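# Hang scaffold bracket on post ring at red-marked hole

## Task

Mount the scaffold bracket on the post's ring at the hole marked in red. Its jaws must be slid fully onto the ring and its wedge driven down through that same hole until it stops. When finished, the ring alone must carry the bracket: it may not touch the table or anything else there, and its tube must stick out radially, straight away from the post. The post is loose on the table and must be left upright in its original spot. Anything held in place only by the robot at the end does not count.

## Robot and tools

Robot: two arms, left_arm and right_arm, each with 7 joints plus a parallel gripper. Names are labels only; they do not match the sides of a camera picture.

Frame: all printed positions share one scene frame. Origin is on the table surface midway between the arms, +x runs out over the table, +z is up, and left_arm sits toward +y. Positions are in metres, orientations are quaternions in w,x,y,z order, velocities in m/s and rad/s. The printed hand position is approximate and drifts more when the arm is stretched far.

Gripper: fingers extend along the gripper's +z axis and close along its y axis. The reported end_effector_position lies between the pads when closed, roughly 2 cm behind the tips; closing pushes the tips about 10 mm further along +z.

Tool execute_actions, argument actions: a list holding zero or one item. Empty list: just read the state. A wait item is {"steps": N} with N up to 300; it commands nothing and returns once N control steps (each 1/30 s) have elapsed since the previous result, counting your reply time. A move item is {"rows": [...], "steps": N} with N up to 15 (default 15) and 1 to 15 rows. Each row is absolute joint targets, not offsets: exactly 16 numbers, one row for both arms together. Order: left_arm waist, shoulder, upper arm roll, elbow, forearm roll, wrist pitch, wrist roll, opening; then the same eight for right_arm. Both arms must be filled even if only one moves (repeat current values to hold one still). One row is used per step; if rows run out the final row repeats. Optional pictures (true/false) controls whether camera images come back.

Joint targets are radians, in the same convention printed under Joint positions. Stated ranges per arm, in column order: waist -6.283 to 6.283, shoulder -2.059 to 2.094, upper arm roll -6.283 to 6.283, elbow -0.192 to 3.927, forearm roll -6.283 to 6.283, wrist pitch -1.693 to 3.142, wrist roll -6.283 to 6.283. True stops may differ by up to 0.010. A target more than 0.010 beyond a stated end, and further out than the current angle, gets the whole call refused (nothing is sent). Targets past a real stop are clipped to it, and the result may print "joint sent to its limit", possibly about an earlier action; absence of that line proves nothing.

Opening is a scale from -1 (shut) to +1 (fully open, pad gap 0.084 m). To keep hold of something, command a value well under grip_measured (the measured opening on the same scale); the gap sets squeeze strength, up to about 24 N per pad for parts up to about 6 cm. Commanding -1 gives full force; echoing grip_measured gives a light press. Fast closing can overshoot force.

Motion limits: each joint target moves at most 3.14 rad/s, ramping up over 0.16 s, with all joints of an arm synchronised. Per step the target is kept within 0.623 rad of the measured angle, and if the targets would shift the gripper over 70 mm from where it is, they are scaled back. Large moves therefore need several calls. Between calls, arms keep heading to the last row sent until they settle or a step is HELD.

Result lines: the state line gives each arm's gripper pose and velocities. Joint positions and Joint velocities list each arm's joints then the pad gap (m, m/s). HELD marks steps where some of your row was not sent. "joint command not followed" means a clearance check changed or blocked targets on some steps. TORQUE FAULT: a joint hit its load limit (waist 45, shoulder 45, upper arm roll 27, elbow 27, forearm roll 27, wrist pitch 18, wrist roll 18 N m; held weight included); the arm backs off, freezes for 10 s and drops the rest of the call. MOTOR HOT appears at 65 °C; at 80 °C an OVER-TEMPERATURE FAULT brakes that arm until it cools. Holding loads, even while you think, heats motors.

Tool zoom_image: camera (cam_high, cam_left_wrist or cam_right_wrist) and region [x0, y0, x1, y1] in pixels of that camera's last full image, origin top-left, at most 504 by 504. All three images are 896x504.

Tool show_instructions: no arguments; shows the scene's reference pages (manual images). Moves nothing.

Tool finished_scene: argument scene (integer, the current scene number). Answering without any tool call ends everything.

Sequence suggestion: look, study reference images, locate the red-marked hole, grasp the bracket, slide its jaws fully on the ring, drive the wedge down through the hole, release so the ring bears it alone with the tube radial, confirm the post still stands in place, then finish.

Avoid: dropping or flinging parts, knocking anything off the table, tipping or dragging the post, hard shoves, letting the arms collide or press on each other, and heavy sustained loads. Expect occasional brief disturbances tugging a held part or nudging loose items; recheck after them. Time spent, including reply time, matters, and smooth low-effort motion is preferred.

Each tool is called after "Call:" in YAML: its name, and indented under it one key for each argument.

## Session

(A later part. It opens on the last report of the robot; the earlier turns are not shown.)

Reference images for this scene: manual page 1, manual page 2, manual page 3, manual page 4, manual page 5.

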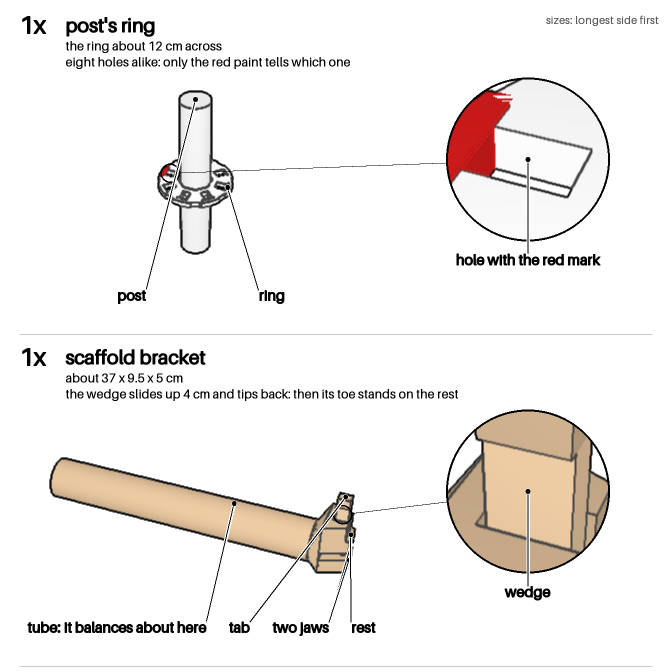

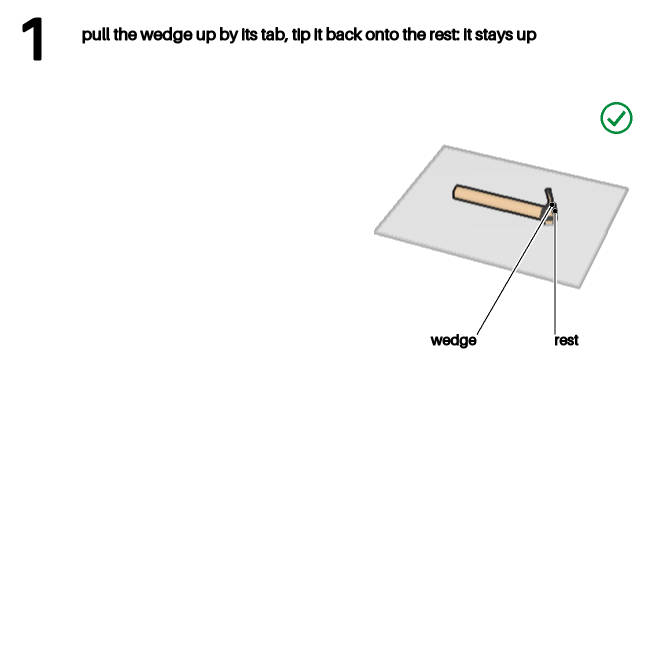

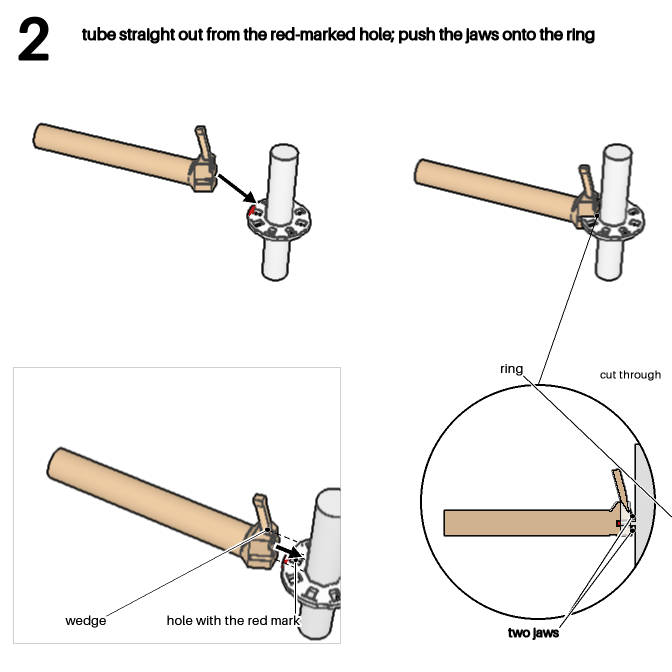

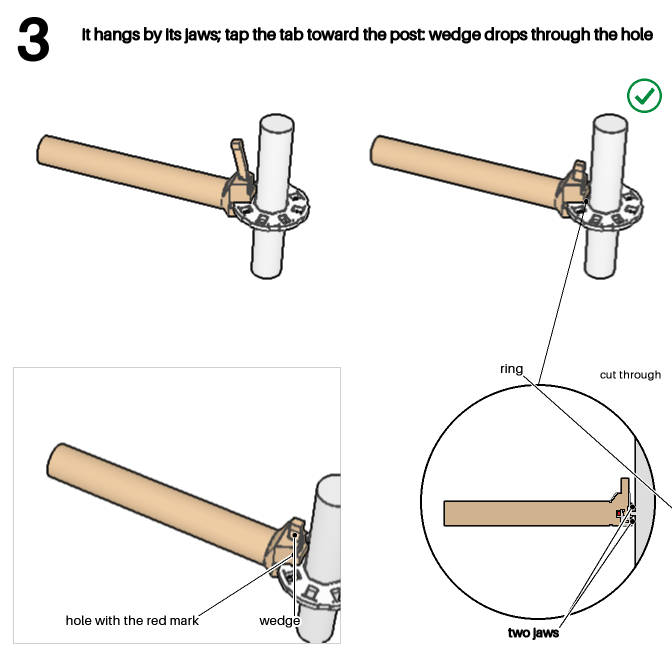

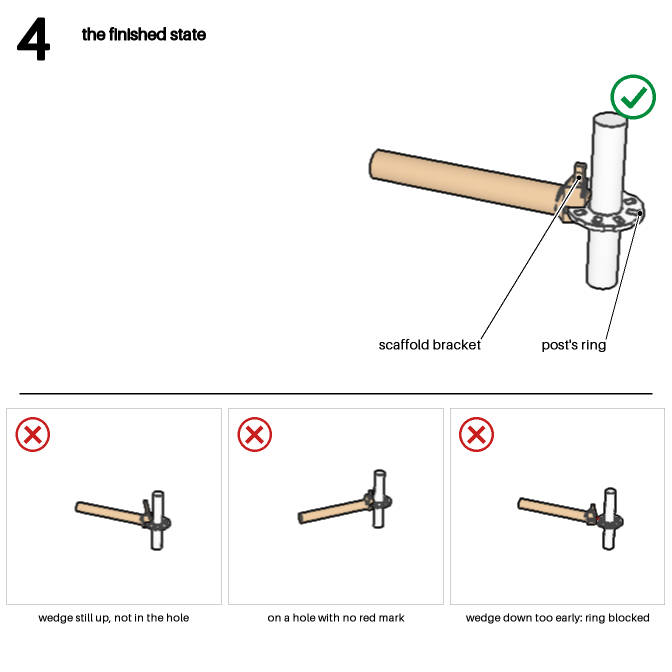

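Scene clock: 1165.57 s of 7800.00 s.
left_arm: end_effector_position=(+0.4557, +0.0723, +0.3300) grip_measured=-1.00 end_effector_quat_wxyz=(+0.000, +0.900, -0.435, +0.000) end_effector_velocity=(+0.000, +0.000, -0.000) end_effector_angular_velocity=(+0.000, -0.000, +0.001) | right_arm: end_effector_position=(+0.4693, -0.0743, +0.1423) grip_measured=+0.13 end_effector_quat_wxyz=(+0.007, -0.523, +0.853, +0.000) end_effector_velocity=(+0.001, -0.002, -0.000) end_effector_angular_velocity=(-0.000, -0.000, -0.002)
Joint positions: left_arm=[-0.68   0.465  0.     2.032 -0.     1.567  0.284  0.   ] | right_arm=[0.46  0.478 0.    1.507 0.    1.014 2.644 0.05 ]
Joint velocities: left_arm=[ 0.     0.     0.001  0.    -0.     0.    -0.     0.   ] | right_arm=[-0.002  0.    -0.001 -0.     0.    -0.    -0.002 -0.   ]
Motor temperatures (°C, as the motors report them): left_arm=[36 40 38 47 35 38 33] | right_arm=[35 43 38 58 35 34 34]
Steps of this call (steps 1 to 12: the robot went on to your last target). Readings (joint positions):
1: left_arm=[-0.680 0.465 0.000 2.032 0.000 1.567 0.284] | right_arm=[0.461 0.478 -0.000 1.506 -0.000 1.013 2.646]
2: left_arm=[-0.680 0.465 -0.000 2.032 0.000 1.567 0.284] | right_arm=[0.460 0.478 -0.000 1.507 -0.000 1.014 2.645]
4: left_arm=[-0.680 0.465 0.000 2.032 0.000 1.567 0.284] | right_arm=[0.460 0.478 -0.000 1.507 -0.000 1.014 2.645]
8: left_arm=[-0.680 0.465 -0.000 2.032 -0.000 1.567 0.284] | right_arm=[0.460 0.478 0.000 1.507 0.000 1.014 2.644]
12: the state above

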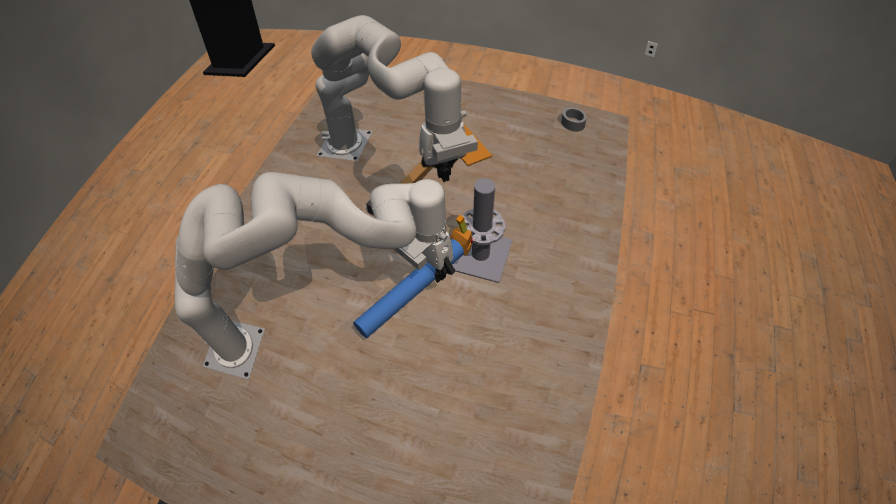

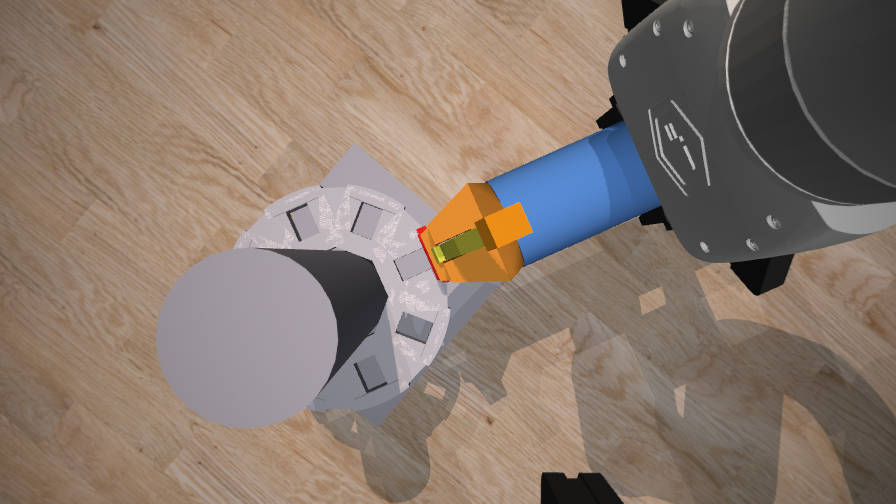

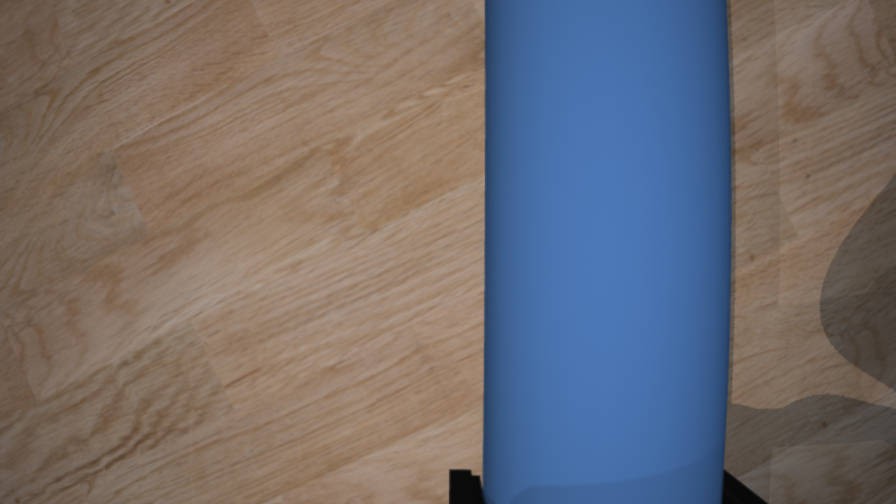

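Call:
execute_actions:
  actions:
    - {"rows": [ [-0.6799,0.4649,0,2.0318,0,1.5669,0.284,-1, 0.4609,0.4815,0,1.5121,0,1.0156,2.6449,-0.6], [-0.6799,0.4649,0,2.0318,0,1.5669,0.284,-1, 0.4616,0.4846,0,1.5169,0,1.0173,2.6456,-0.6], [-0.6799,0.4649,0,2.0318,0,1.5669,0.284,-1, 0.4623,0.4877,0,1.5218,0,1.0191,2.6463,-0.6], [-0.6799,0.4649,0,2.0318,0,1.5669,0.284,-1, 0.4630,0.4908,0,1.5266,0,1.0208,2.6470,-0.6], [-0.6799,0.4649,0,2.0318,0,1.5669,0.284,-1, 0.4637,0.4939,0,1.5315,0,1.0226,2.6477,-0.6], [-0.6799,0.4649,0,2.0318,0,1.5669,0.284,-1, 0.4644,0.4970,0,1.5364,0,1.0243,2.6484,-0.6], [-0.6799,0.4649,0,2.0318,0,1.5669,0.284,-1, 0.4651,0.5001,0,1.5412,0,1.0261,2.6491,-0.6], [-0.6799,0.4649,0,2.0318,0,1.5669,0.284,-1, 0.4659,0.5033,0,1.5461,0,1.0278,2.6499,-0.6], [-0.6799,0.4649,0,2.0318,0,1.5669,0.284,-1, 0.4666,0.5064,0,1.5509,0,1.0296,2.6506,-0.6], [-0.6799,0.4649,0,2.0318,0,1.5669,0.284,-1, 0.4673,0.5095,0,1.5558,0,1.0313,2.6513,-0.6], [-0.6799,0.4649,0,2.0318,0,1.5669,0.284,-1, 0.4680,0.5126,0,1.5607,0,1.0331,2.6520,-0.6], [-0.6799,0.4649,0,2.0318,0,1.5669,0.284,-1, 0.4687,0.5157,0,1.5655,0,1.0348,2.6527,-0.6], [-0.6799,0.4649,0,2.0318,0,1.5669,0.284,-1, 0.4694,0.5188,0,1.5704,0,1.0366,2.6534,-0.6], [-0.6799,0.4649,0,2.0318,0,1.5669,0.284,-1, 0.4701,0.5219,0,1.5752,0,1.0383,2.6541,-0.6], [-0.6799,0.4649,0,2.0318,0,1.5669,0.284,-1, 0.4708,0.5250,0,1.5801,0,1.0401,2.6548,-0.6] ], "steps": 15}
  pictures: false

Call:
execute_actions:
  actions:
    - {"steps": 14}

Call:
zoom_image:
  camera: "cam_left_wrist"
  region: [370, 180, 550, 320]

Scene clock: 1205.17 s of 7800.00 s.
left_arm: end_effector_position=(+0.4557, +0.0723, +0.3300) grip_measured=-1.00 end_effector_quat_wxyz=(+0.000, +0.900, -0.435, -0.000) end_effector_velocity=(+0.000, +0.000, +0.000) end_effector_angular_velocity=(+0.000, -0.000, +0.001) | right_arm: end_effector_position=(+0.4752, -0.0642, +0.1424) grip_measured=+0.13 end_effector_quat_wxyz=(+0.007, -0.523, +0.853, +0.000) end_effector_velocity=(+0.015, +0.024, -0.000) end_effector_angular_velocity=(-0.000, +0.001, -0.004)
Joint positions: left_arm=[-0.68   0.465  0.     2.032 -0.     1.567  0.284  0.   ] | right_arm=[0.469 0.515 0.    1.564 0.    1.034 2.652 0.05 ]
Joint velocities: left_arm=[ 0.001 -0.     0.     0.     0.     0.     0.     0.   ] | right_arm=[ 0.02   0.093 -0.002  0.144  0.001  0.052  0.022 -0.   ]
Motor temperatures (°C, as the motors report them): left_arm=[36 40 38 47 35 38 33] | right_arm=[35 43 38 58 35 34 34]
Steps of this call (steps 1 to 15: the robot went on to your last target; steps 16 to 90: nothing new was sent; then 36.10 s passed at rest; steps 91 to 105: all 15 steps of this action). Readings (joint positions):
91: left_arm=[-0.680 0.465 0.000 2.032 -0.000 1.567 0.284] | right_arm=[0.460 0.478 -0.000 1.507 0.000 1.014 2.644]
92: left_arm=[-0.680 0.465 0.000 2.032 -0.000 1.567 0.284] | right_arm=[0.460 0.479 -0.000 1.508 -0.000 1.014 2.644]
94: left_arm=[-0.680 0.465 0.000 2.032 -0.000 1.567 0.284] | right_arm=[0.461 0.483 -0.000 1.514 -0.000 1.016 2.645]
98: left_arm=[-0.680 0.465 0.000 2.032 0.000 1.567 0.284] | right_arm=[0.464 0.493 0.000 1.531 0.000 1.022 2.648]
105: the state above

Scene clock: 1205.63 s of 7800.00 s.
left_arm: end_effector_position=(+0.4557, +0.0723, +0.3300) grip_measured=-1.00 end_effector_quat_wxyz=(+0.000, +0.900, -0.435, -0.000) end_effector_velocity=(-0.000, -0.001, +0.000) end_effector_angular_velocity=(+0.000, -0.001, -0.002) | right_arm: end_effector_position=(+0.4768, -0.0615, +0.1424) grip_measured=+0.13 end_effector_quat_wxyz=(+0.007, -0.522, +0.853, +0.000) end_effector_velocity=(-0.001, +0.002, +0.000) end_effector_angular_velocity=(+0.001, -0.000, +0.003)
Joint positions: left_arm=[-0.68   0.465  0.     2.032 -0.     1.567  0.284  0.   ] | right_arm=[ 0.471  0.525 -0.     1.58  -0.     1.04   2.655  0.05 ]
Joint velocities: left_arm=[-0.001 -0.    -0.     0.001  0.     0.     0.     0.   ] | right_arm=[ 0.001  0.     0.002  0.001 -0.001  0.     0.001 -0.   ]
Motor temperatures (°C, as the motors report them): left_arm=[36 40 38 47 35 38 33] | right_arm=[35 43 38 58 35 34 34]
Steps of this call (steps 1 to 14: the robot went on to your last target). Readings (joint positions):
1: left_arm=[-0.680 0.465 0.000 2.032 0.000 1.567 0.284] | right_arm=[0.469 0.518 0.000 1.569 -0.000 1.036 2.653]
2: left_arm=[-0.680 0.465 0.000 2.032 -0.000 1.567 0.284] | right_arm=[0.470 0.520 0.000 1.573 0.000 1.037 2.654]
4: left_arm=[-0.680 0.465 0.000 2.032 -0.000 1.567 0.284] | right_arm=[0.470 0.523 0.000 1.577 0.000 1.039 2.654]
8: left_arm=[-0.680 0.465 0.000 2.032 0.000 1.567 0.284] | right_arm=[0.471 0.525 0.000 1.579 -0.000 1.040 2.655]
14: the state above

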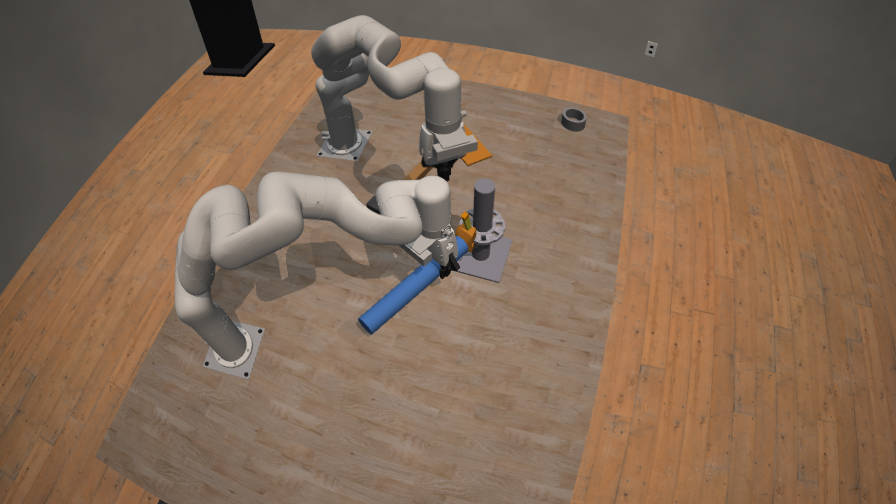

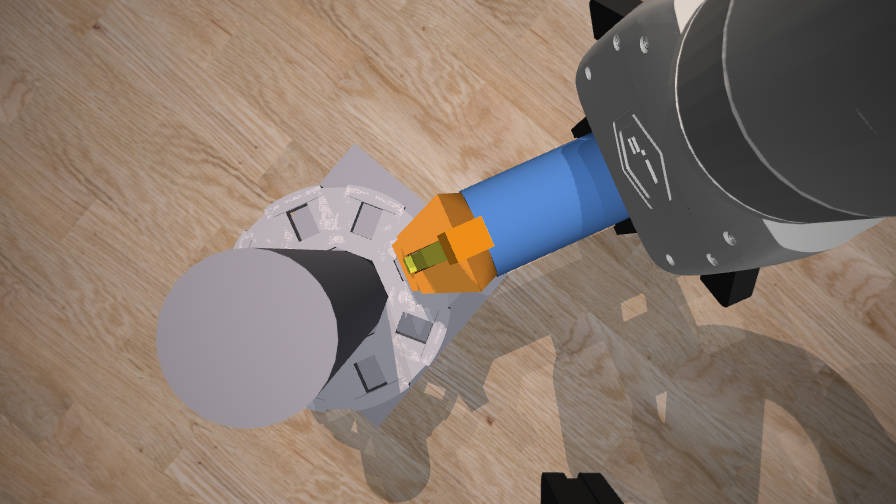

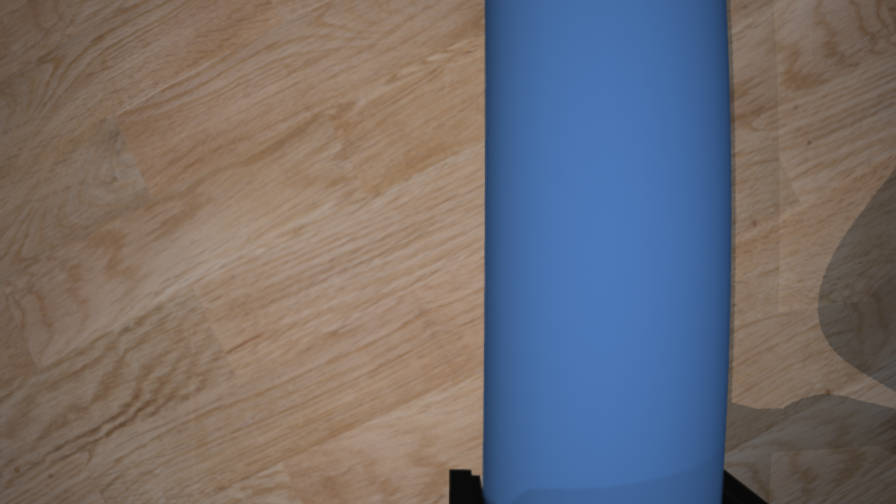

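Region (370, 180, 550, 320) of cam_left_wrist's 896x504 image, scaled by 2.800, with more detail than that image has.

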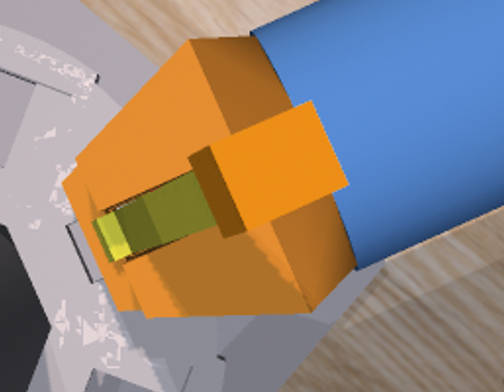

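Call:
execute_actions:
  actions:
    - {"rows": [ [-0.6799,0.4649,0,2.0318,0,1.5669,0.284,-1, 0.4712,0.5265,0,1.5824,0,1.0409,2.6552,-0.6], [-0.6799,0.4649,0,2.0318,0,1.5669,0.284,-1, 0.4715,0.5279,0,1.5847,0,1.0418,2.6555,-0.6], [-0.6799,0.4649,0,2.0318,0,1.5669,0.284,-1, 0.4719,0.5294,0,1.5870,0,1.0426,2.6559,-0.6], [-0.6799,0.4649,0,2.0318,0,1.5669,0.284,-1, 0.4722,0.5308,0,1.5893,0,1.0435,2.6562,-0.6], [-0.6799,0.4649,0,2.0318,0,1.5669,0.284,-1, 0.4726,0.5323,0,1.5916,0,1.0443,2.6566,-0.6], [-0.6799,0.4649,0,2.0318,0,1.5669,0.284,-1, 0.4729,0.5338,0,1.5939,0,1.0452,2.6569,-0.6], [-0.6799,0.4649,0,2.0318,0,1.5669,0.284,-1, 0.4733,0.5352,0,1.5962,0,1.0460,2.6573,-0.6], [-0.6799,0.4649,0,2.0318,0,1.5669,0.284,-1, 0.4736,0.5367,0,1.5986,0,1.0469,2.6576,-0.6], [-0.6799,0.4649,0,2.0318,0,1.5669,0.284,-1, 0.4740,0.5381,0,1.6009,0,1.0477,2.6580,-0.6], [-0.6799,0.4649,0,2.0318,0,1.5669,0.284,-1, 0.4743,0.5396,0,1.6032,0,1.0486,2.6583,-0.6], [-0.6799,0.4649,0,2.0318,0,1.5669,0.284,-1, 0.4747,0.5411,0,1.6055,0,1.0494,2.6587,-0.6], [-0.6799,0.4649,0,2.0318,0,1.5669,0.284,-1, 0.4750,0.5425,0,1.6078,0,1.0503,2.6590,-0.6], [-0.6799,0.4649,0,2.0318,0,1.5669,0.284,-1, 0.4754,0.5440,0,1.6101,0,1.0511,2.6594,-0.6], [-0.6799,0.4649,0,2.0318,0,1.5669,0.284,-1, 0.4757,0.5454,0,1.6124,0,1.0520,2.6597,-0.6], [-0.6799,0.4649,0,2.0318,0,1.5669,0.284,-1, 0.4761,0.5469,0,1.6147,0,1.0528,2.6601,-0.6] ], "steps": 15}
  pictures: false

Call:
execute_actions:
  actions:
    - {"steps": 14}

Call:
zoom_image:
  camera: "cam_left_wrist"
  region: [340, 180, 520, 320]

Scene clock: 1230.90 s of 7800.00 s.
left_arm: end_effector_position=(+0.4557, +0.0723, +0.3300) grip_measured=-1.00 end_effector_quat_wxyz=(+0.000, +0.900, -0.435, -0.000) end_effector_velocity=(-0.000, -0.000, -0.000) end_effector_angular_velocity=(+0.001, +0.001, -0.000) | right_arm: end_effector_position=(+0.4793, -0.0565, +0.1424) grip_measured=+0.13 end_effector_quat_wxyz=(+0.007, -0.523, +0.853, +0.001) end_effector_velocity=(+0.006, +0.012, +0.000) end_effector_angular_velocity=(-0.000, +0.000, -0.000)
Joint positions: left_arm=[-0.68   0.465 -0.     2.032 -0.     1.567  0.284  0.   ] | right_arm=[0.475 0.542 0.    1.607 0.    1.05  2.659 0.05 ]
Joint velocities: left_arm=[-0.001 -0.     0.    -0.001  0.     0.    -0.     0.   ] | right_arm=[ 0.011  0.043 -0.     0.068  0.     0.026  0.011 -0.   ]
Motor temperatures (°C, as the motors report them): left_arm=[36 40 38 47 35 38 33] | right_arm=[35 44 38 58 35 34 34]
Steps of this call (steps 1 to 30: the robot went on to your last target; steps 31 to 90: nothing new was sent; then 21.77 s passed at rest; steps 91 to 105: all 15 steps of this action). Readings (joint positions):
91: left_arm=[-0.680 0.465 0.000 2.032 -0.000 1.567 0.284] | right_arm=[0.471 0.525 -0.000 1.580 0.000 1.040 2.655]
92: left_arm=[-0.680 0.465 -0.000 2.032 0.000 1.567 0.284] | right_arm=[0.471 0.525 -0.000 1.581 -0.000 1.040 2.655]
94: left_arm=[-0.680 0.465 -0.000 2.032 -0.000 1.567 0.284] | right_arm=[0.471 0.527 -0.000 1.583 -0.000 1.041 2.655]
98: left_arm=[-0.680 0.465 0.000 2.032 0.000 1.567 0.284] | right_arm=[0.473 0.532 0.000 1.591 0.000 1.044 2.657]
105: the state above

Scene clock: 1231.37 s of 7800.00 s.
left_arm: end_effector_position=(+0.4557, +0.0723, +0.3300) grip_measured=-1.00 end_effector_quat_wxyz=(+0.000, +0.900, -0.435, -0.000) end_effector_velocity=(+0.000, +0.000, -0.000) end_effector_angular_velocity=(+0.000, +0.001, +0.001) | right_arm: end_effector_position=(+0.4800, -0.0552, +0.1425) grip_measured=+0.13 end_effector_quat_wxyz=(+0.007, -0.522, +0.853, +0.000) end_effector_velocity=(-0.000, +0.000, -0.001) end_effector_angular_velocity=(-0.001, +0.000, +0.001)
Joint positions: left_arm=[-0.68   0.465  0.     2.032  0.     1.567  0.284  0.   ] | right_arm=[ 0.476  0.547 -0.     1.615 -0.     1.053  2.66   0.05 ]
Joint velocities: left_arm=[ 0.001 -0.    -0.    -0.    -0.     0.     0.     0.   ] | right_arm=[ 0.     0.001  0.     0.    -0.    -0.    -0.     0.   ]
Motor temperatures (°C, as the motors report them): left_arm=[36 40 38 47 35 38 33] | right_arm=[35 44 38 58 35 34 34]
Steps of this call (steps 1 to 14: the robot went on to your last target). Readings (joint positions):
1: left_arm=[-0.680 0.465 0.000 2.032 -0.000 1.567 0.284] | right_arm=[0.475 0.544 -0.000 1.609 -0.000 1.051 2.659]
2: left_arm=[-0.680 0.465 -0.000 2.032 0.000 1.567 0.284] | right_arm=[0.476 0.545 0.000 1.611 -0.000 1.051 2.660]
4: left_arm=[-0.680 0.465 -0.000 2.032 0.000 1.567 0.284] | right_arm=[0.476 0.546 0.000 1.613 0.000 1.052 2.660]
8: left_arm=[-0.680 0.465 0.000 2.032 0.000 1.567 0.284] | right_arm=[0.476 0.547 0.000 1.614 0.000 1.053 2.660]
14: the state above

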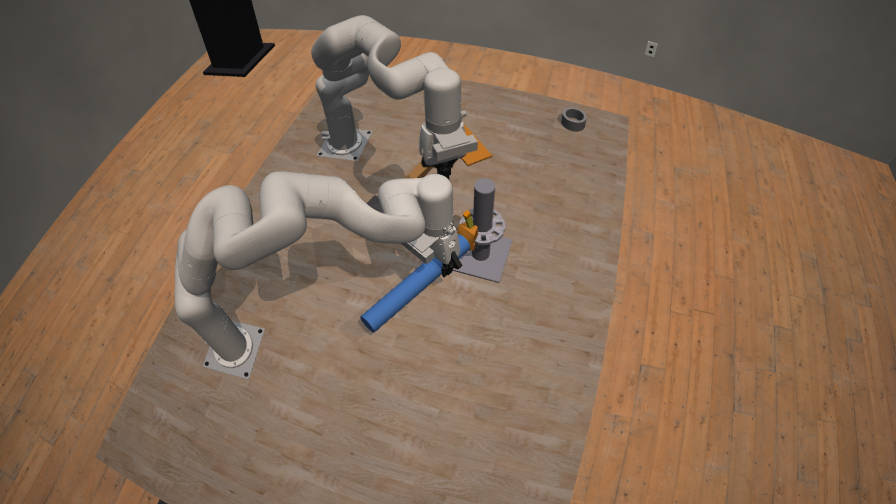

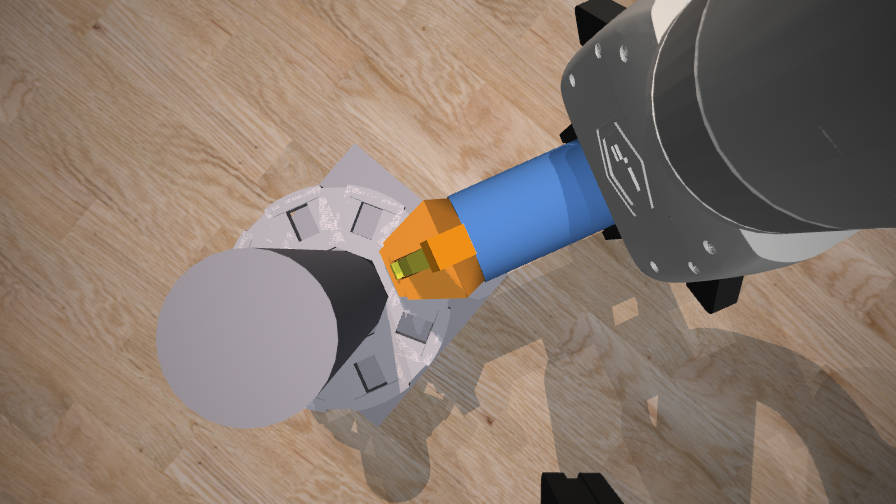

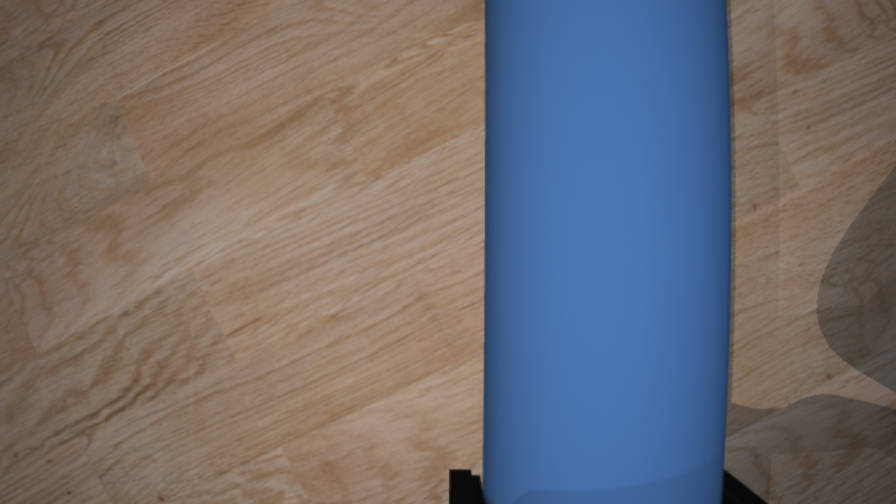

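Region (340, 180, 520, 320) of cam_left_wrist's 896x504 image, scaled by 2.800, with more detail than that image has.

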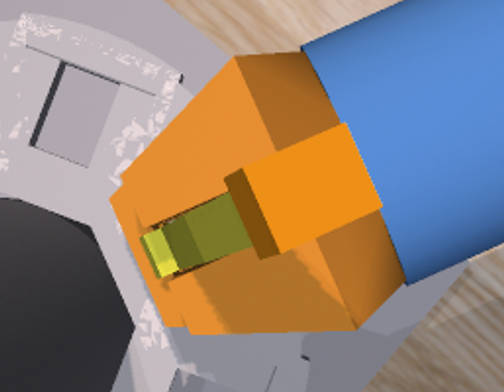

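Call:
execute_actions:
  actions:
    - {"rows": [ [-0.6799,0.4649,0,2.0318,0,1.5669,0.284,-1, 0.4762,0.5474,0,1.6155,0,1.0531,2.6602,-0.6], [-0.6799,0.4649,0,2.0318,0,1.5669,0.284,-1, 0.4763,0.5478,0,1.6162,0,1.0534,2.6603,-0.6], [-0.6799,0.4649,0,2.0318,0,1.5669,0.284,-1, 0.4764,0.5483,0,1.6170,0,1.0536,2.6604,-0.6], [-0.6799,0.4649,0,2.0318,0,1.5669,0.284,-1, 0.4765,0.5488,0,1.6177,0,1.0539,2.6605,-0.6], [-0.6799,0.4649,0,2.0318,0,1.5669,0.284,-1, 0.4767,0.5493,0,1.6185,0,1.0542,2.6607,-0.6], [-0.6799,0.4649,0,2.0318,0,1.5669,0.284,-1, 0.4768,0.5497,0,1.6192,0,1.0545,2.6608,-0.6], [-0.6799,0.4649,0,2.0318,0,1.5669,0.284,-1, 0.4769,0.5502,0,1.6200,0,1.0548,2.6609,-0.6], [-0.6799,0.4649,0,2.0318,0,1.5669,0.284,-1, 0.4770,0.5507,0,1.6207,0,1.0550,2.6610,-0.6], [-0.6799,0.4649,0,2.0318,0,1.5669,0.284,-1, 0.4771,0.5511,0,1.6215,0,1.0553,2.6611,-0.6], [-0.6799,0.4649,0,2.0318,0,1.5669,0.284,-1, 0.4772,0.5516,0,1.6222,0,1.0556,2.6612,-0.6] ], "steps": 15}
  pictures: false

Call:
execute_actions:
  actions:
    - {"steps": 10}

Call:
zoom_image:
  camera: "cam_left_wrist"
  region: [340, 180, 520, 320]

Scene clock: 1251.77 s of 7800.00 s.
left_arm: end_effector_position=(+0.4557, +0.0723, +0.3300) grip_measured=-1.00 end_effector_quat_wxyz=(+0.000, +0.900, -0.435, -0.000) end_effector_velocity=(+0.000, +0.000, -0.000) end_effector_angular_velocity=(-0.001, +0.000, +0.001) | right_arm: end_effector_position=(+0.4806, -0.0539, +0.1424) grip_measured=+0.13 end_effector_quat_wxyz=(+0.007, -0.523, +0.853, +0.001) end_effector_velocity=(+0.001, -0.000, +0.000) end_effector_angular_velocity=(-0.001, -0.001, -0.000)
Joint positions: left_arm=[-0.68   0.465  0.     2.032 -0.     1.567  0.284  0.   ] | right_arm=[0.477 0.551 0.    1.622 0.    1.055 2.661 0.05 ]
Joint velocities: left_arm=[ 0.     0.    -0.     0.    -0.001 -0.    -0.     0.   ] | right_arm=[ 0.     0.002 -0.001  0.004 -0.001  0.002  0.    -0.   ]
Motor temperatures (°C, as the motors report them): left_arm=[36 40 38 47 35 38 33] | right_arm=[35 44 38 58 35 34 34]
Steps of this call (steps 1 to 15: the robot went on to your last target; steps 16 to 90: nothing new was sent; then 16.90 s passed at rest; steps 91 to 105: all 15 steps of this action). Readings (joint positions):
91: left_arm=[-0.680 0.465 -0.000 2.032 0.000 1.567 0.284] | right_arm=[0.476 0.547 -0.000 1.615 0.000 1.053 2.660]
92: left_arm=[-0.680 0.465 -0.000 2.032 -0.000 1.567 0.284] | right_arm=[0.476 0.547 -0.000 1.615 -0.000 1.053 2.660]
94: left_arm=[-0.680 0.465 0.000 2.032 -0.000 1.567 0.284] | right_arm=[0.476 0.548 -0.000 1.616 -0.000 1.053 2.660]
98: left_arm=[-0.680 0.465 0.000 2.032 0.000 1.567 0.284] | right_arm=[0.477 0.549 -0.000 1.618 -0.000 1.054 2.661]
105: the state above

Scene clock: 1252.10 s of 7800.00 s.
left_arm: end_effector_position=(+0.4557, +0.0723, +0.3300) grip_measured=-1.00 end_effector_quat_wxyz=(+0.000, +0.900, -0.435, -0.000) end_effector_velocity=(-0.000, +0.000, -0.000) end_effector_angular_velocity=(-0.000, +0.001, +0.001) | right_arm: end_effector_position=(+0.4807, -0.0539, +0.1425) grip_measured=+0.13 end_effector_quat_wxyz=(+0.007, -0.523, +0.853, +0.001) end_effector_velocity=(+0.000, -0.001, -0.001) end_effector_angular_velocity=(-0.001, +0.001, -0.002)
Joint positions: left_arm=[-0.68   0.465 -0.     2.032  0.     1.567  0.284  0.   ] | right_arm=[0.477 0.552 0.    1.622 0.    1.056 2.661 0.05 ]
Joint velocities: left_arm=[ 0.    -0.     0.    -0.001 -0.001  0.    -0.     0.   ] | right_arm=[-0.002  0.001  0.     0.    -0.001  0.     0.001 -0.   ]
Motor temperatures (°C, as the motors report them): left_arm=[36 40 38 47 35 38 33] | right_arm=[35 44 38 58 35 34 34]
Steps of this call (steps 1 to 10: the robot went on to your last target). Readings (joint positions):
1: left_arm=[-0.680 0.465 0.000 2.032 0.000 1.567 0.284] | right_arm=[0.477 0.551 0.000 1.622 0.000 1.056 2.661]
2: left_arm=[-0.680 0.465 -0.000 2.032 -0.000 1.567 0.284] | right_arm=[0.477 0.552 0.000 1.622 -0.000 1.056 2.661]
4: left_arm=[-0.680 0.465 0.000 2.032 -0.000 1.567 0.284] | right_arm=[0.477 0.552 -0.000 1.622 -0.000 1.056 2.661]
8: left_arm=[-0.680 0.465 -0.000 2.032 -0.000 1.567 0.284] | right_arm=[0.477 0.552 -0.000 1.622 -0.000 1.056 2.661]
10: the state above

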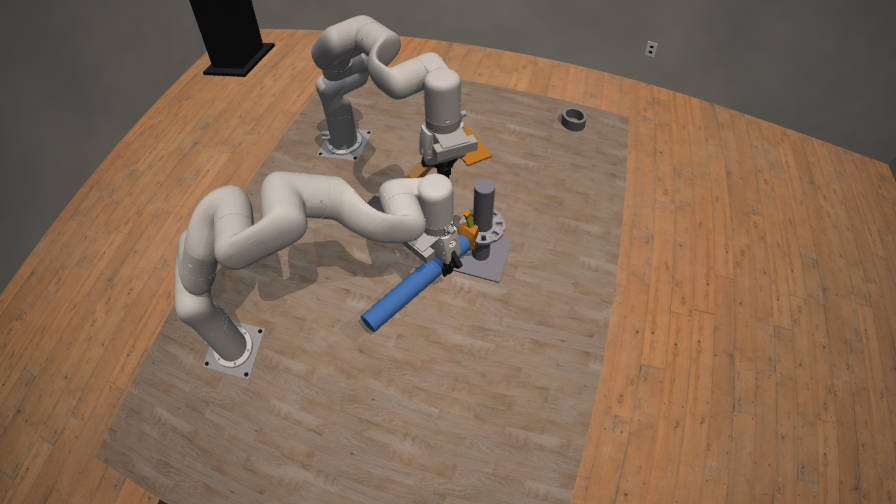

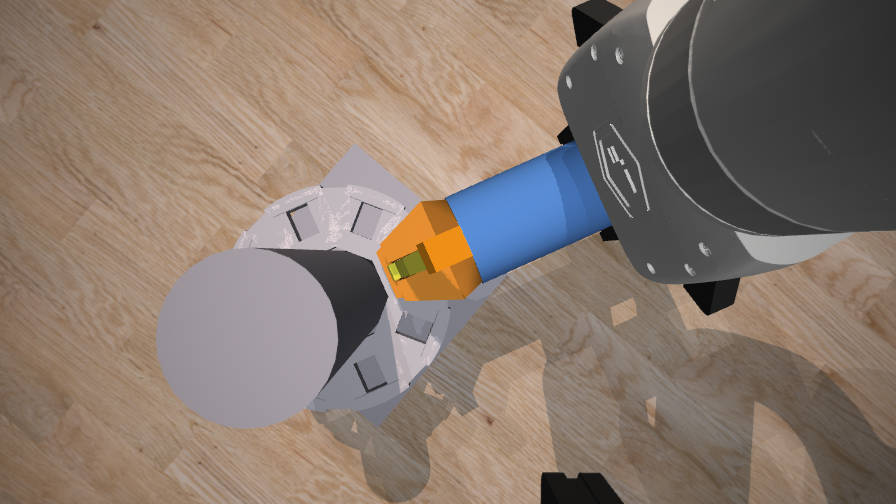

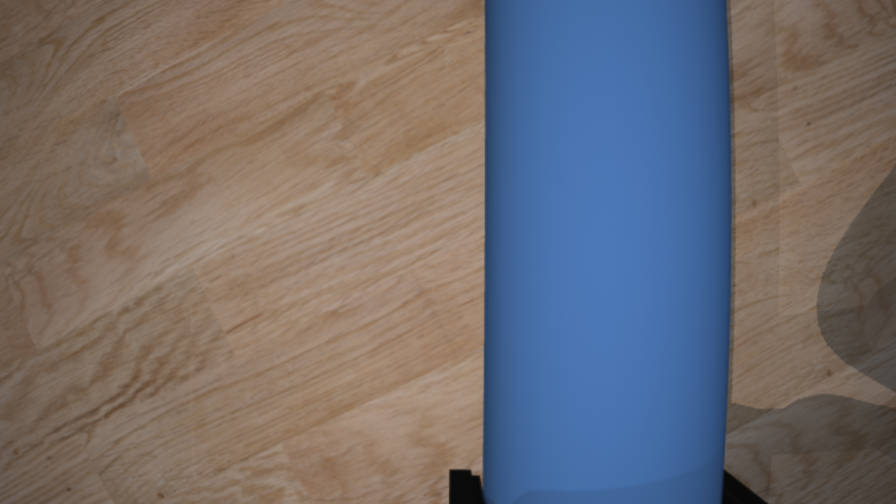

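Region (340, 180, 520, 320) of cam_left_wrist's 896x504 image, scaled by 2.800, with more detail than that image has.

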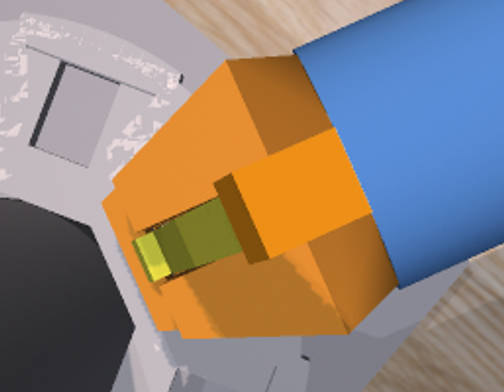

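Call:
execute_actions:
  actions:
    - {"rows": [ [-0.6799,0.4649,0,2.0318,0,1.5669,0.284,-1, 0.4773,0.5520,0,1.6228,0,1.0558,2.6613,-0.6], [-0.6799,0.4649,0,2.0318,0,1.5669,0.284,-1, 0.4774,0.5524,0,1.6235,0,1.0561,2.6614,-0.6], [-0.6799,0.4649,0,2.0318,0,1.5669,0.284,-1, 0.4775,0.5528,0,1.6241,0,1.0563,2.6615,-0.6], [-0.6799,0.4649,0,2.0318,0,1.5669,0.284,-1, 0.4776,0.5532,0,1.6247,0,1.0565,2.6616,-0.6], [-0.6799,0.4649,0,2.0318,0,1.5669,0.284,-1, 0.4777,0.5535,0,1.6253,0,1.0568,2.6617,-0.6], [-0.6799,0.4649,0,2.0318,0,1.5669,0.284,-1, 0.4778,0.5539,0,1.6260,0,1.0570,2.6618,-0.6], [-0.6799,0.4649,0,2.0318,0,1.5669,0.284,-1, 0.4779,0.5543,0,1.6266,0,1.0573,2.6619,-0.6], [-0.6799,0.4649,0,2.0318,0,1.5669,0.284,-1, 0.4780,0.5547,0,1.6272,0,1.0575,2.6620,-0.6] ], "steps": 15}
  pictures: false

Call:
execute_actions:
  actions:
    - {"steps": 8}

Call:
zoom_image:
  camera: "cam_left_wrist"
  region: [340, 180, 520, 320]

Scene clock: 1272.90 s of 7800.00 s.
left_arm: end_effector_position=(+0.4557, +0.0723, +0.3300) grip_measured=-1.00 end_effector_quat_wxyz=(+0.000, +0.900, -0.435, -0.000) end_effector_velocity=(-0.001, -0.000, -0.001) end_effector_angular_velocity=(+0.001, +0.002, -0.001) | right_arm: end_effector_position=(+0.4809, -0.0535, +0.1422) grip_measured=+0.13 end_effector_quat_wxyz=(+0.007, -0.522, +0.853, +0.000) end_effector_velocity=(+0.000, +0.001, +0.001) end_effector_angular_velocity=(+0.001, -0.001, -0.001)
Joint positions: left_arm=[-0.68   0.465 -0.     2.032  0.     1.567  0.284  0.   ] | right_arm=[ 0.478  0.555 -0.     1.626 -0.     1.058  2.662  0.05 ]
Joint velocities: left_arm=[-0.    -0.    -0.    -0.002  0.     0.     0.001  0.   ] | right_arm=[ 0.001  0.     0.     0.002 -0.    -0.     0.002  0.   ]
Motor temperatures (°C, as the motors report them): left_arm=[36 40 38 47 35 38 33] | right_arm=[35 44 38 59 35 34 34]
Steps of this call (steps 1 to 15: the robot went on to your last target; steps 16 to 90: nothing new was sent; then 17.30 s passed at rest; steps 91 to 105: all 15 steps of this action). Readings (joint positions):
91: left_arm=[-0.680 0.465 0.000 2.032 0.000 1.567 0.284] | right_arm=[0.477 0.552 -0.000 1.622 0.000 1.056 2.661]
92: left_arm=[-0.680 0.465 0.000 2.032 0.000 1.567 0.284] | right_arm=[0.477 0.552 -0.000 1.622 -0.000 1.056 2.661]
94: left_arm=[-0.680 0.465 0.000 2.032 0.000 1.567 0.284] | right_arm=[0.477 0.552 -0.000 1.623 -0.000 1.056 2.661]
98: left_arm=[-0.680 0.465 -0.000 2.032 -0.000 1.567 0.284] | right_arm=[0.478 0.553 -0.000 1.625 -0.000 1.057 2.662]
105: the state above

Scene clock: 1273.17 s of 7800.00 s.
left_arm: end_effector_position=(+0.4557, +0.0723, +0.3300) grip_measured=-1.00 end_effector_quat_wxyz=(+0.000, +0.900, -0.435, -0.000) end_effector_velocity=(-0.000, -0.000, -0.000) end_effector_angular_velocity=(+0.000, -0.000, -0.000) | right_arm: end_effector_position=(+0.4810, -0.0534, +0.1422) grip_measured=+0.13 end_effector_quat_wxyz=(+0.007, -0.522, +0.853, +0.000) end_effector_velocity=(+0.001, +0.000, +0.000) end_effector_angular_velocity=(+0.002, -0.001, +0.000)
Joint positions: left_arm=[-0.68   0.465 -0.     2.032  0.     1.567  0.284  0.   ] | right_arm=[ 0.478  0.555 -0.     1.627 -0.     1.058  2.662  0.05 ]
Joint velocities: left_arm=[-0.    -0.    -0.    -0.     0.001  0.    -0.     0.   ] | right_arm=[-0.001  0.     0.001  0.001  0.001 -0.001 -0.001  0.   ]
Motor temperatures (°C, as the motors report them): left_arm=[36 40 38 47 35 38 33] | right_arm=[35 44 38 59 35 34 34]
Steps of this call (steps 1 to 8: the robot went on to your last target). Readings (joint positions):
1: left_arm=[-0.680 0.465 0.000 2.032 0.000 1.567 0.284] | right_arm=[0.478 0.555 -0.000 1.626 -0.000 1.058 2.662]
2: left_arm=[-0.680 0.465 0.000 2.032 -0.000 1.567 0.284] | right_arm=[0.478 0.555 -0.000 1.627 -0.000 1.058 2.662]
4: left_arm=[-0.680 0.465 0.000 2.032 -0.000 1.567 0.284] | right_arm=[0.478 0.555 -0.000 1.627 -0.000 1.058 2.662]
8: the state above

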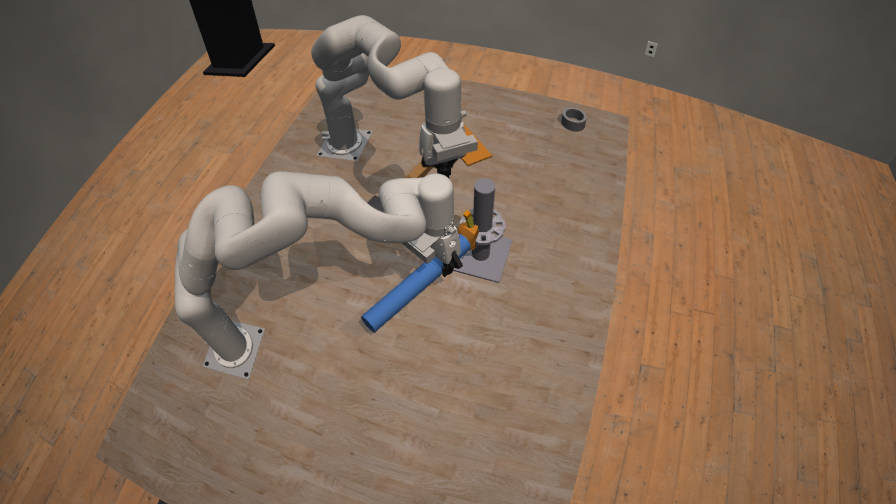

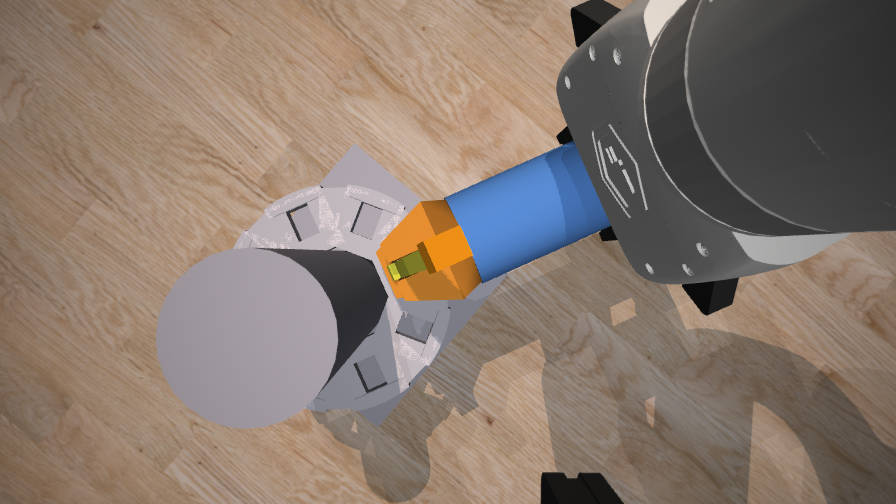

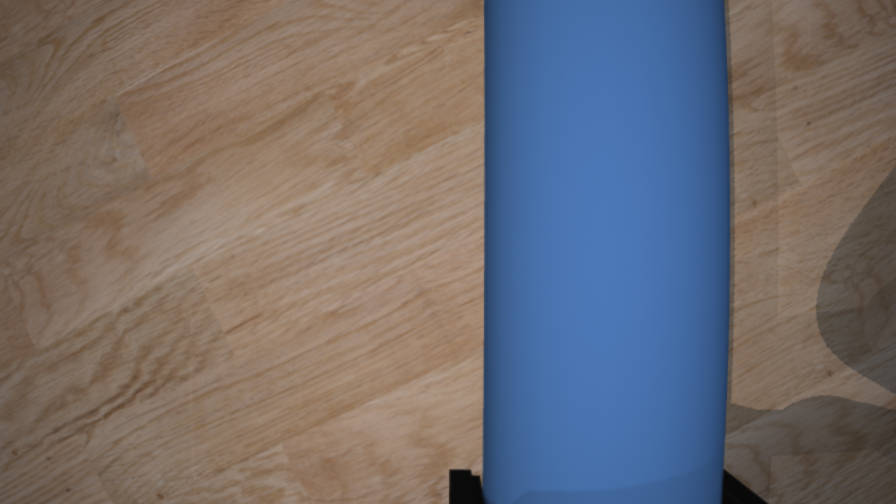

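Region (340, 180, 520, 320) of cam_left_wrist's 896x504 image, scaled by 2.800, with more detail than that image has.

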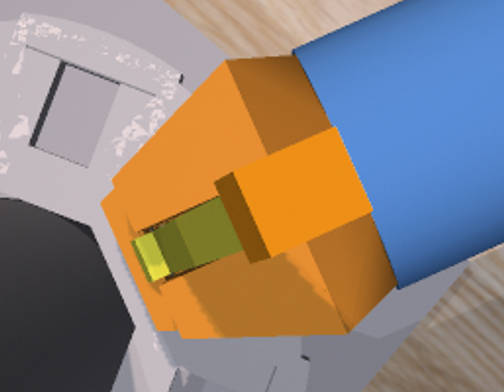

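Call:
execute_actions:
  actions:
    - {"rows": [ [-0.6799,0.4649,0,2.0318,0,1.5669,0.284,-1, 0.4777,0.5537,0,1.6255,0,1.0569,2.6617,-0.6], [-0.6799,0.4649,0,2.0318,0,1.5669,0.284,-1, 0.4775,0.5526,0,1.6239,0,1.0562,2.6615,-0.6], [-0.6799,0.4649,0,2.0318,0,1.5669,0.284,-1, 0.4772,0.5516,0,1.6222,0,1.0556,2.6612,-0.6], [-0.6799,0.4649,0,2.0318,0,1.5669,0.284,-1, 0.4770,0.5507,0,1.6200,0.0008,1.0529,2.6606,-0.6], [-0.6799,0.4649,0,2.0318,0,1.5669,0.284,-1, 0.4768,0.5499,0,1.6178,0.0016,1.0503,2.6599,-0.6], [-0.6799,0.4649,0,2.0318,0,1.5669,0.284,-1, 0.4766,0.5490,0,1.6156,0.0024,1.0476,2.6593,-0.6], [-0.6799,0.4649,0,2.0318,0,1.5669,0.284,-1, 0.4763,0.5482,0,1.6134,0.0032,1.0449,2.6587,-0.6], [-0.6799,0.4649,0,2.0318,0,1.5669,0.284,-1, 0.4761,0.5473,0,1.6112,0.0040,1.0423,2.6580,-0.6], [-0.6799,0.4649,0,2.0318,0,1.5669,0.284,-1, 0.4759,0.5465,0,1.6090,0.0048,1.0396,2.6574,-0.6] ], "steps": 15}
  pictures: false

Call:
execute_actions:
  actions:
    - {"steps": 8}
  pictures: false

Scene clock: 1342.07 s of 7800.00 s.
left_arm: end_effector_position=(+0.4557, +0.0723, +0.3300) grip_measured=-1.00 end_effector_quat_wxyz=(+0.000, +0.900, -0.435, -0.000) end_effector_velocity=(-0.000, +0.000, -0.001) end_effector_angular_velocity=(+0.001, +0.001, -0.000) | right_arm: end_effector_position=(+0.4809, -0.0533, +0.1419) grip_measured=+0.13 end_effector_quat_wxyz=(+0.012, -0.523, +0.852, +0.003) end_effector_velocity=(-0.000, -0.000, -0.001) end_effector_angular_velocity=(+0.003, -0.001, +0.002)
Joint positions: left_arm=[-0.68   0.465 -0.     2.032 -0.     1.567  0.284  0.   ] | right_arm=[0.476 0.547 0.    1.61  0.005 1.04  2.658 0.05 ]
Joint velocities: left_arm=[ 0.     0.    -0.    -0.001 -0.     0.     0.     0.   ] | right_arm=[-0.    -0.003 -0.    -0.008  0.002 -0.008 -0.003 -0.   ]
Motor temperatures (°C, as the motors report them): left_arm=[36 41 38 47 35 38 33] | right_arm=[35 44 38 63 35 36 34]
Steps of this call (steps 1 to 15: the robot went on to your last target; steps 16 to 90: nothing new was sent; then 65.40 s passed at rest; steps 91 to 105: all 15 steps of this action). Readings (joint positions):
91: left_arm=[-0.680 0.465 -0.000 2.032 0.000 1.567 0.284] | right_arm=[0.478 0.555 -0.000 1.627 -0.000 1.058 2.662]
92: left_arm=[-0.680 0.465 -0.000 2.032 0.000 1.567 0.284] | right_arm=[0.478 0.554 -0.000 1.627 -0.000 1.057 2.662]
94: left_arm=[-0.680 0.465 -0.000 2.032 0.000 1.567 0.284] | right_arm=[0.478 0.553 0.000 1.625 0.000 1.056 2.662]
98: left_arm=[-0.680 0.465 0.000 2.032 -0.000 1.567 0.284] | right_arm=[0.477 0.550 0.000 1.619 0.002 1.049 2.660]
105: the state above

Scene clock: 1342.33 s of 7800.00 s.
left_arm: end_effector_position=(+0.4557, +0.0723, +0.3300) grip_measured=-1.00 end_effector_quat_wxyz=(+0.000, +0.900, -0.435, -0.000) end_effector_velocity=(-0.000, -0.001, +0.001) end_effector_angular_velocity=(-0.001, -0.001, -0.002) | right_arm: end_effector_position=(+0.4808, -0.0534, +0.1417) grip_measured=+0.13 end_effector_quat_wxyz=(+0.012, -0.523, +0.852, +0.003) end_effector_velocity=(+0.000, -0.001, +0.000) end_effector_angular_velocity=(+0.000, +0.000, +0.001)
Joint positions: left_arm=[-0.68   0.465 -0.     2.032  0.     1.567  0.284  0.   ] | right_arm=[0.476 0.546 0.    1.61  0.005 1.039 2.657 0.05 ]
Joint velocities: left_arm=[-0.001 -0.    -0.001  0.001 -0.    -0.     0.001  0.   ] | right_arm=[-0.001 -0.001 -0.    -0.001  0.001  0.    -0.002 -0.   ]
Motor temperatures (°C, as the motors report them): left_arm=[36 41 38 47 35 38 33] | right_arm=[35 44 38 63 35 36 34]
Steps of this call (steps 1 to 8: the robot went on to your last target). Readings (joint positions):
1: left_arm=[-0.680 0.465 -0.000 2.032 0.000 1.567 0.284] | right_arm=[0.476 0.547 0.000 1.610 0.005 1.039 2.658]
2: left_arm=[-0.680 0.465 -0.000 2.032 0.000 1.567 0.284] | right_arm=[0.476 0.547 0.000 1.610 0.005 1.039 2.658]
4: left_arm=[-0.680 0.465 0.000 2.032 0.000 1.567 0.284] | right_arm=[0.476 0.546 0.000 1.610 0.005 1.039 2.658]
8: the state above


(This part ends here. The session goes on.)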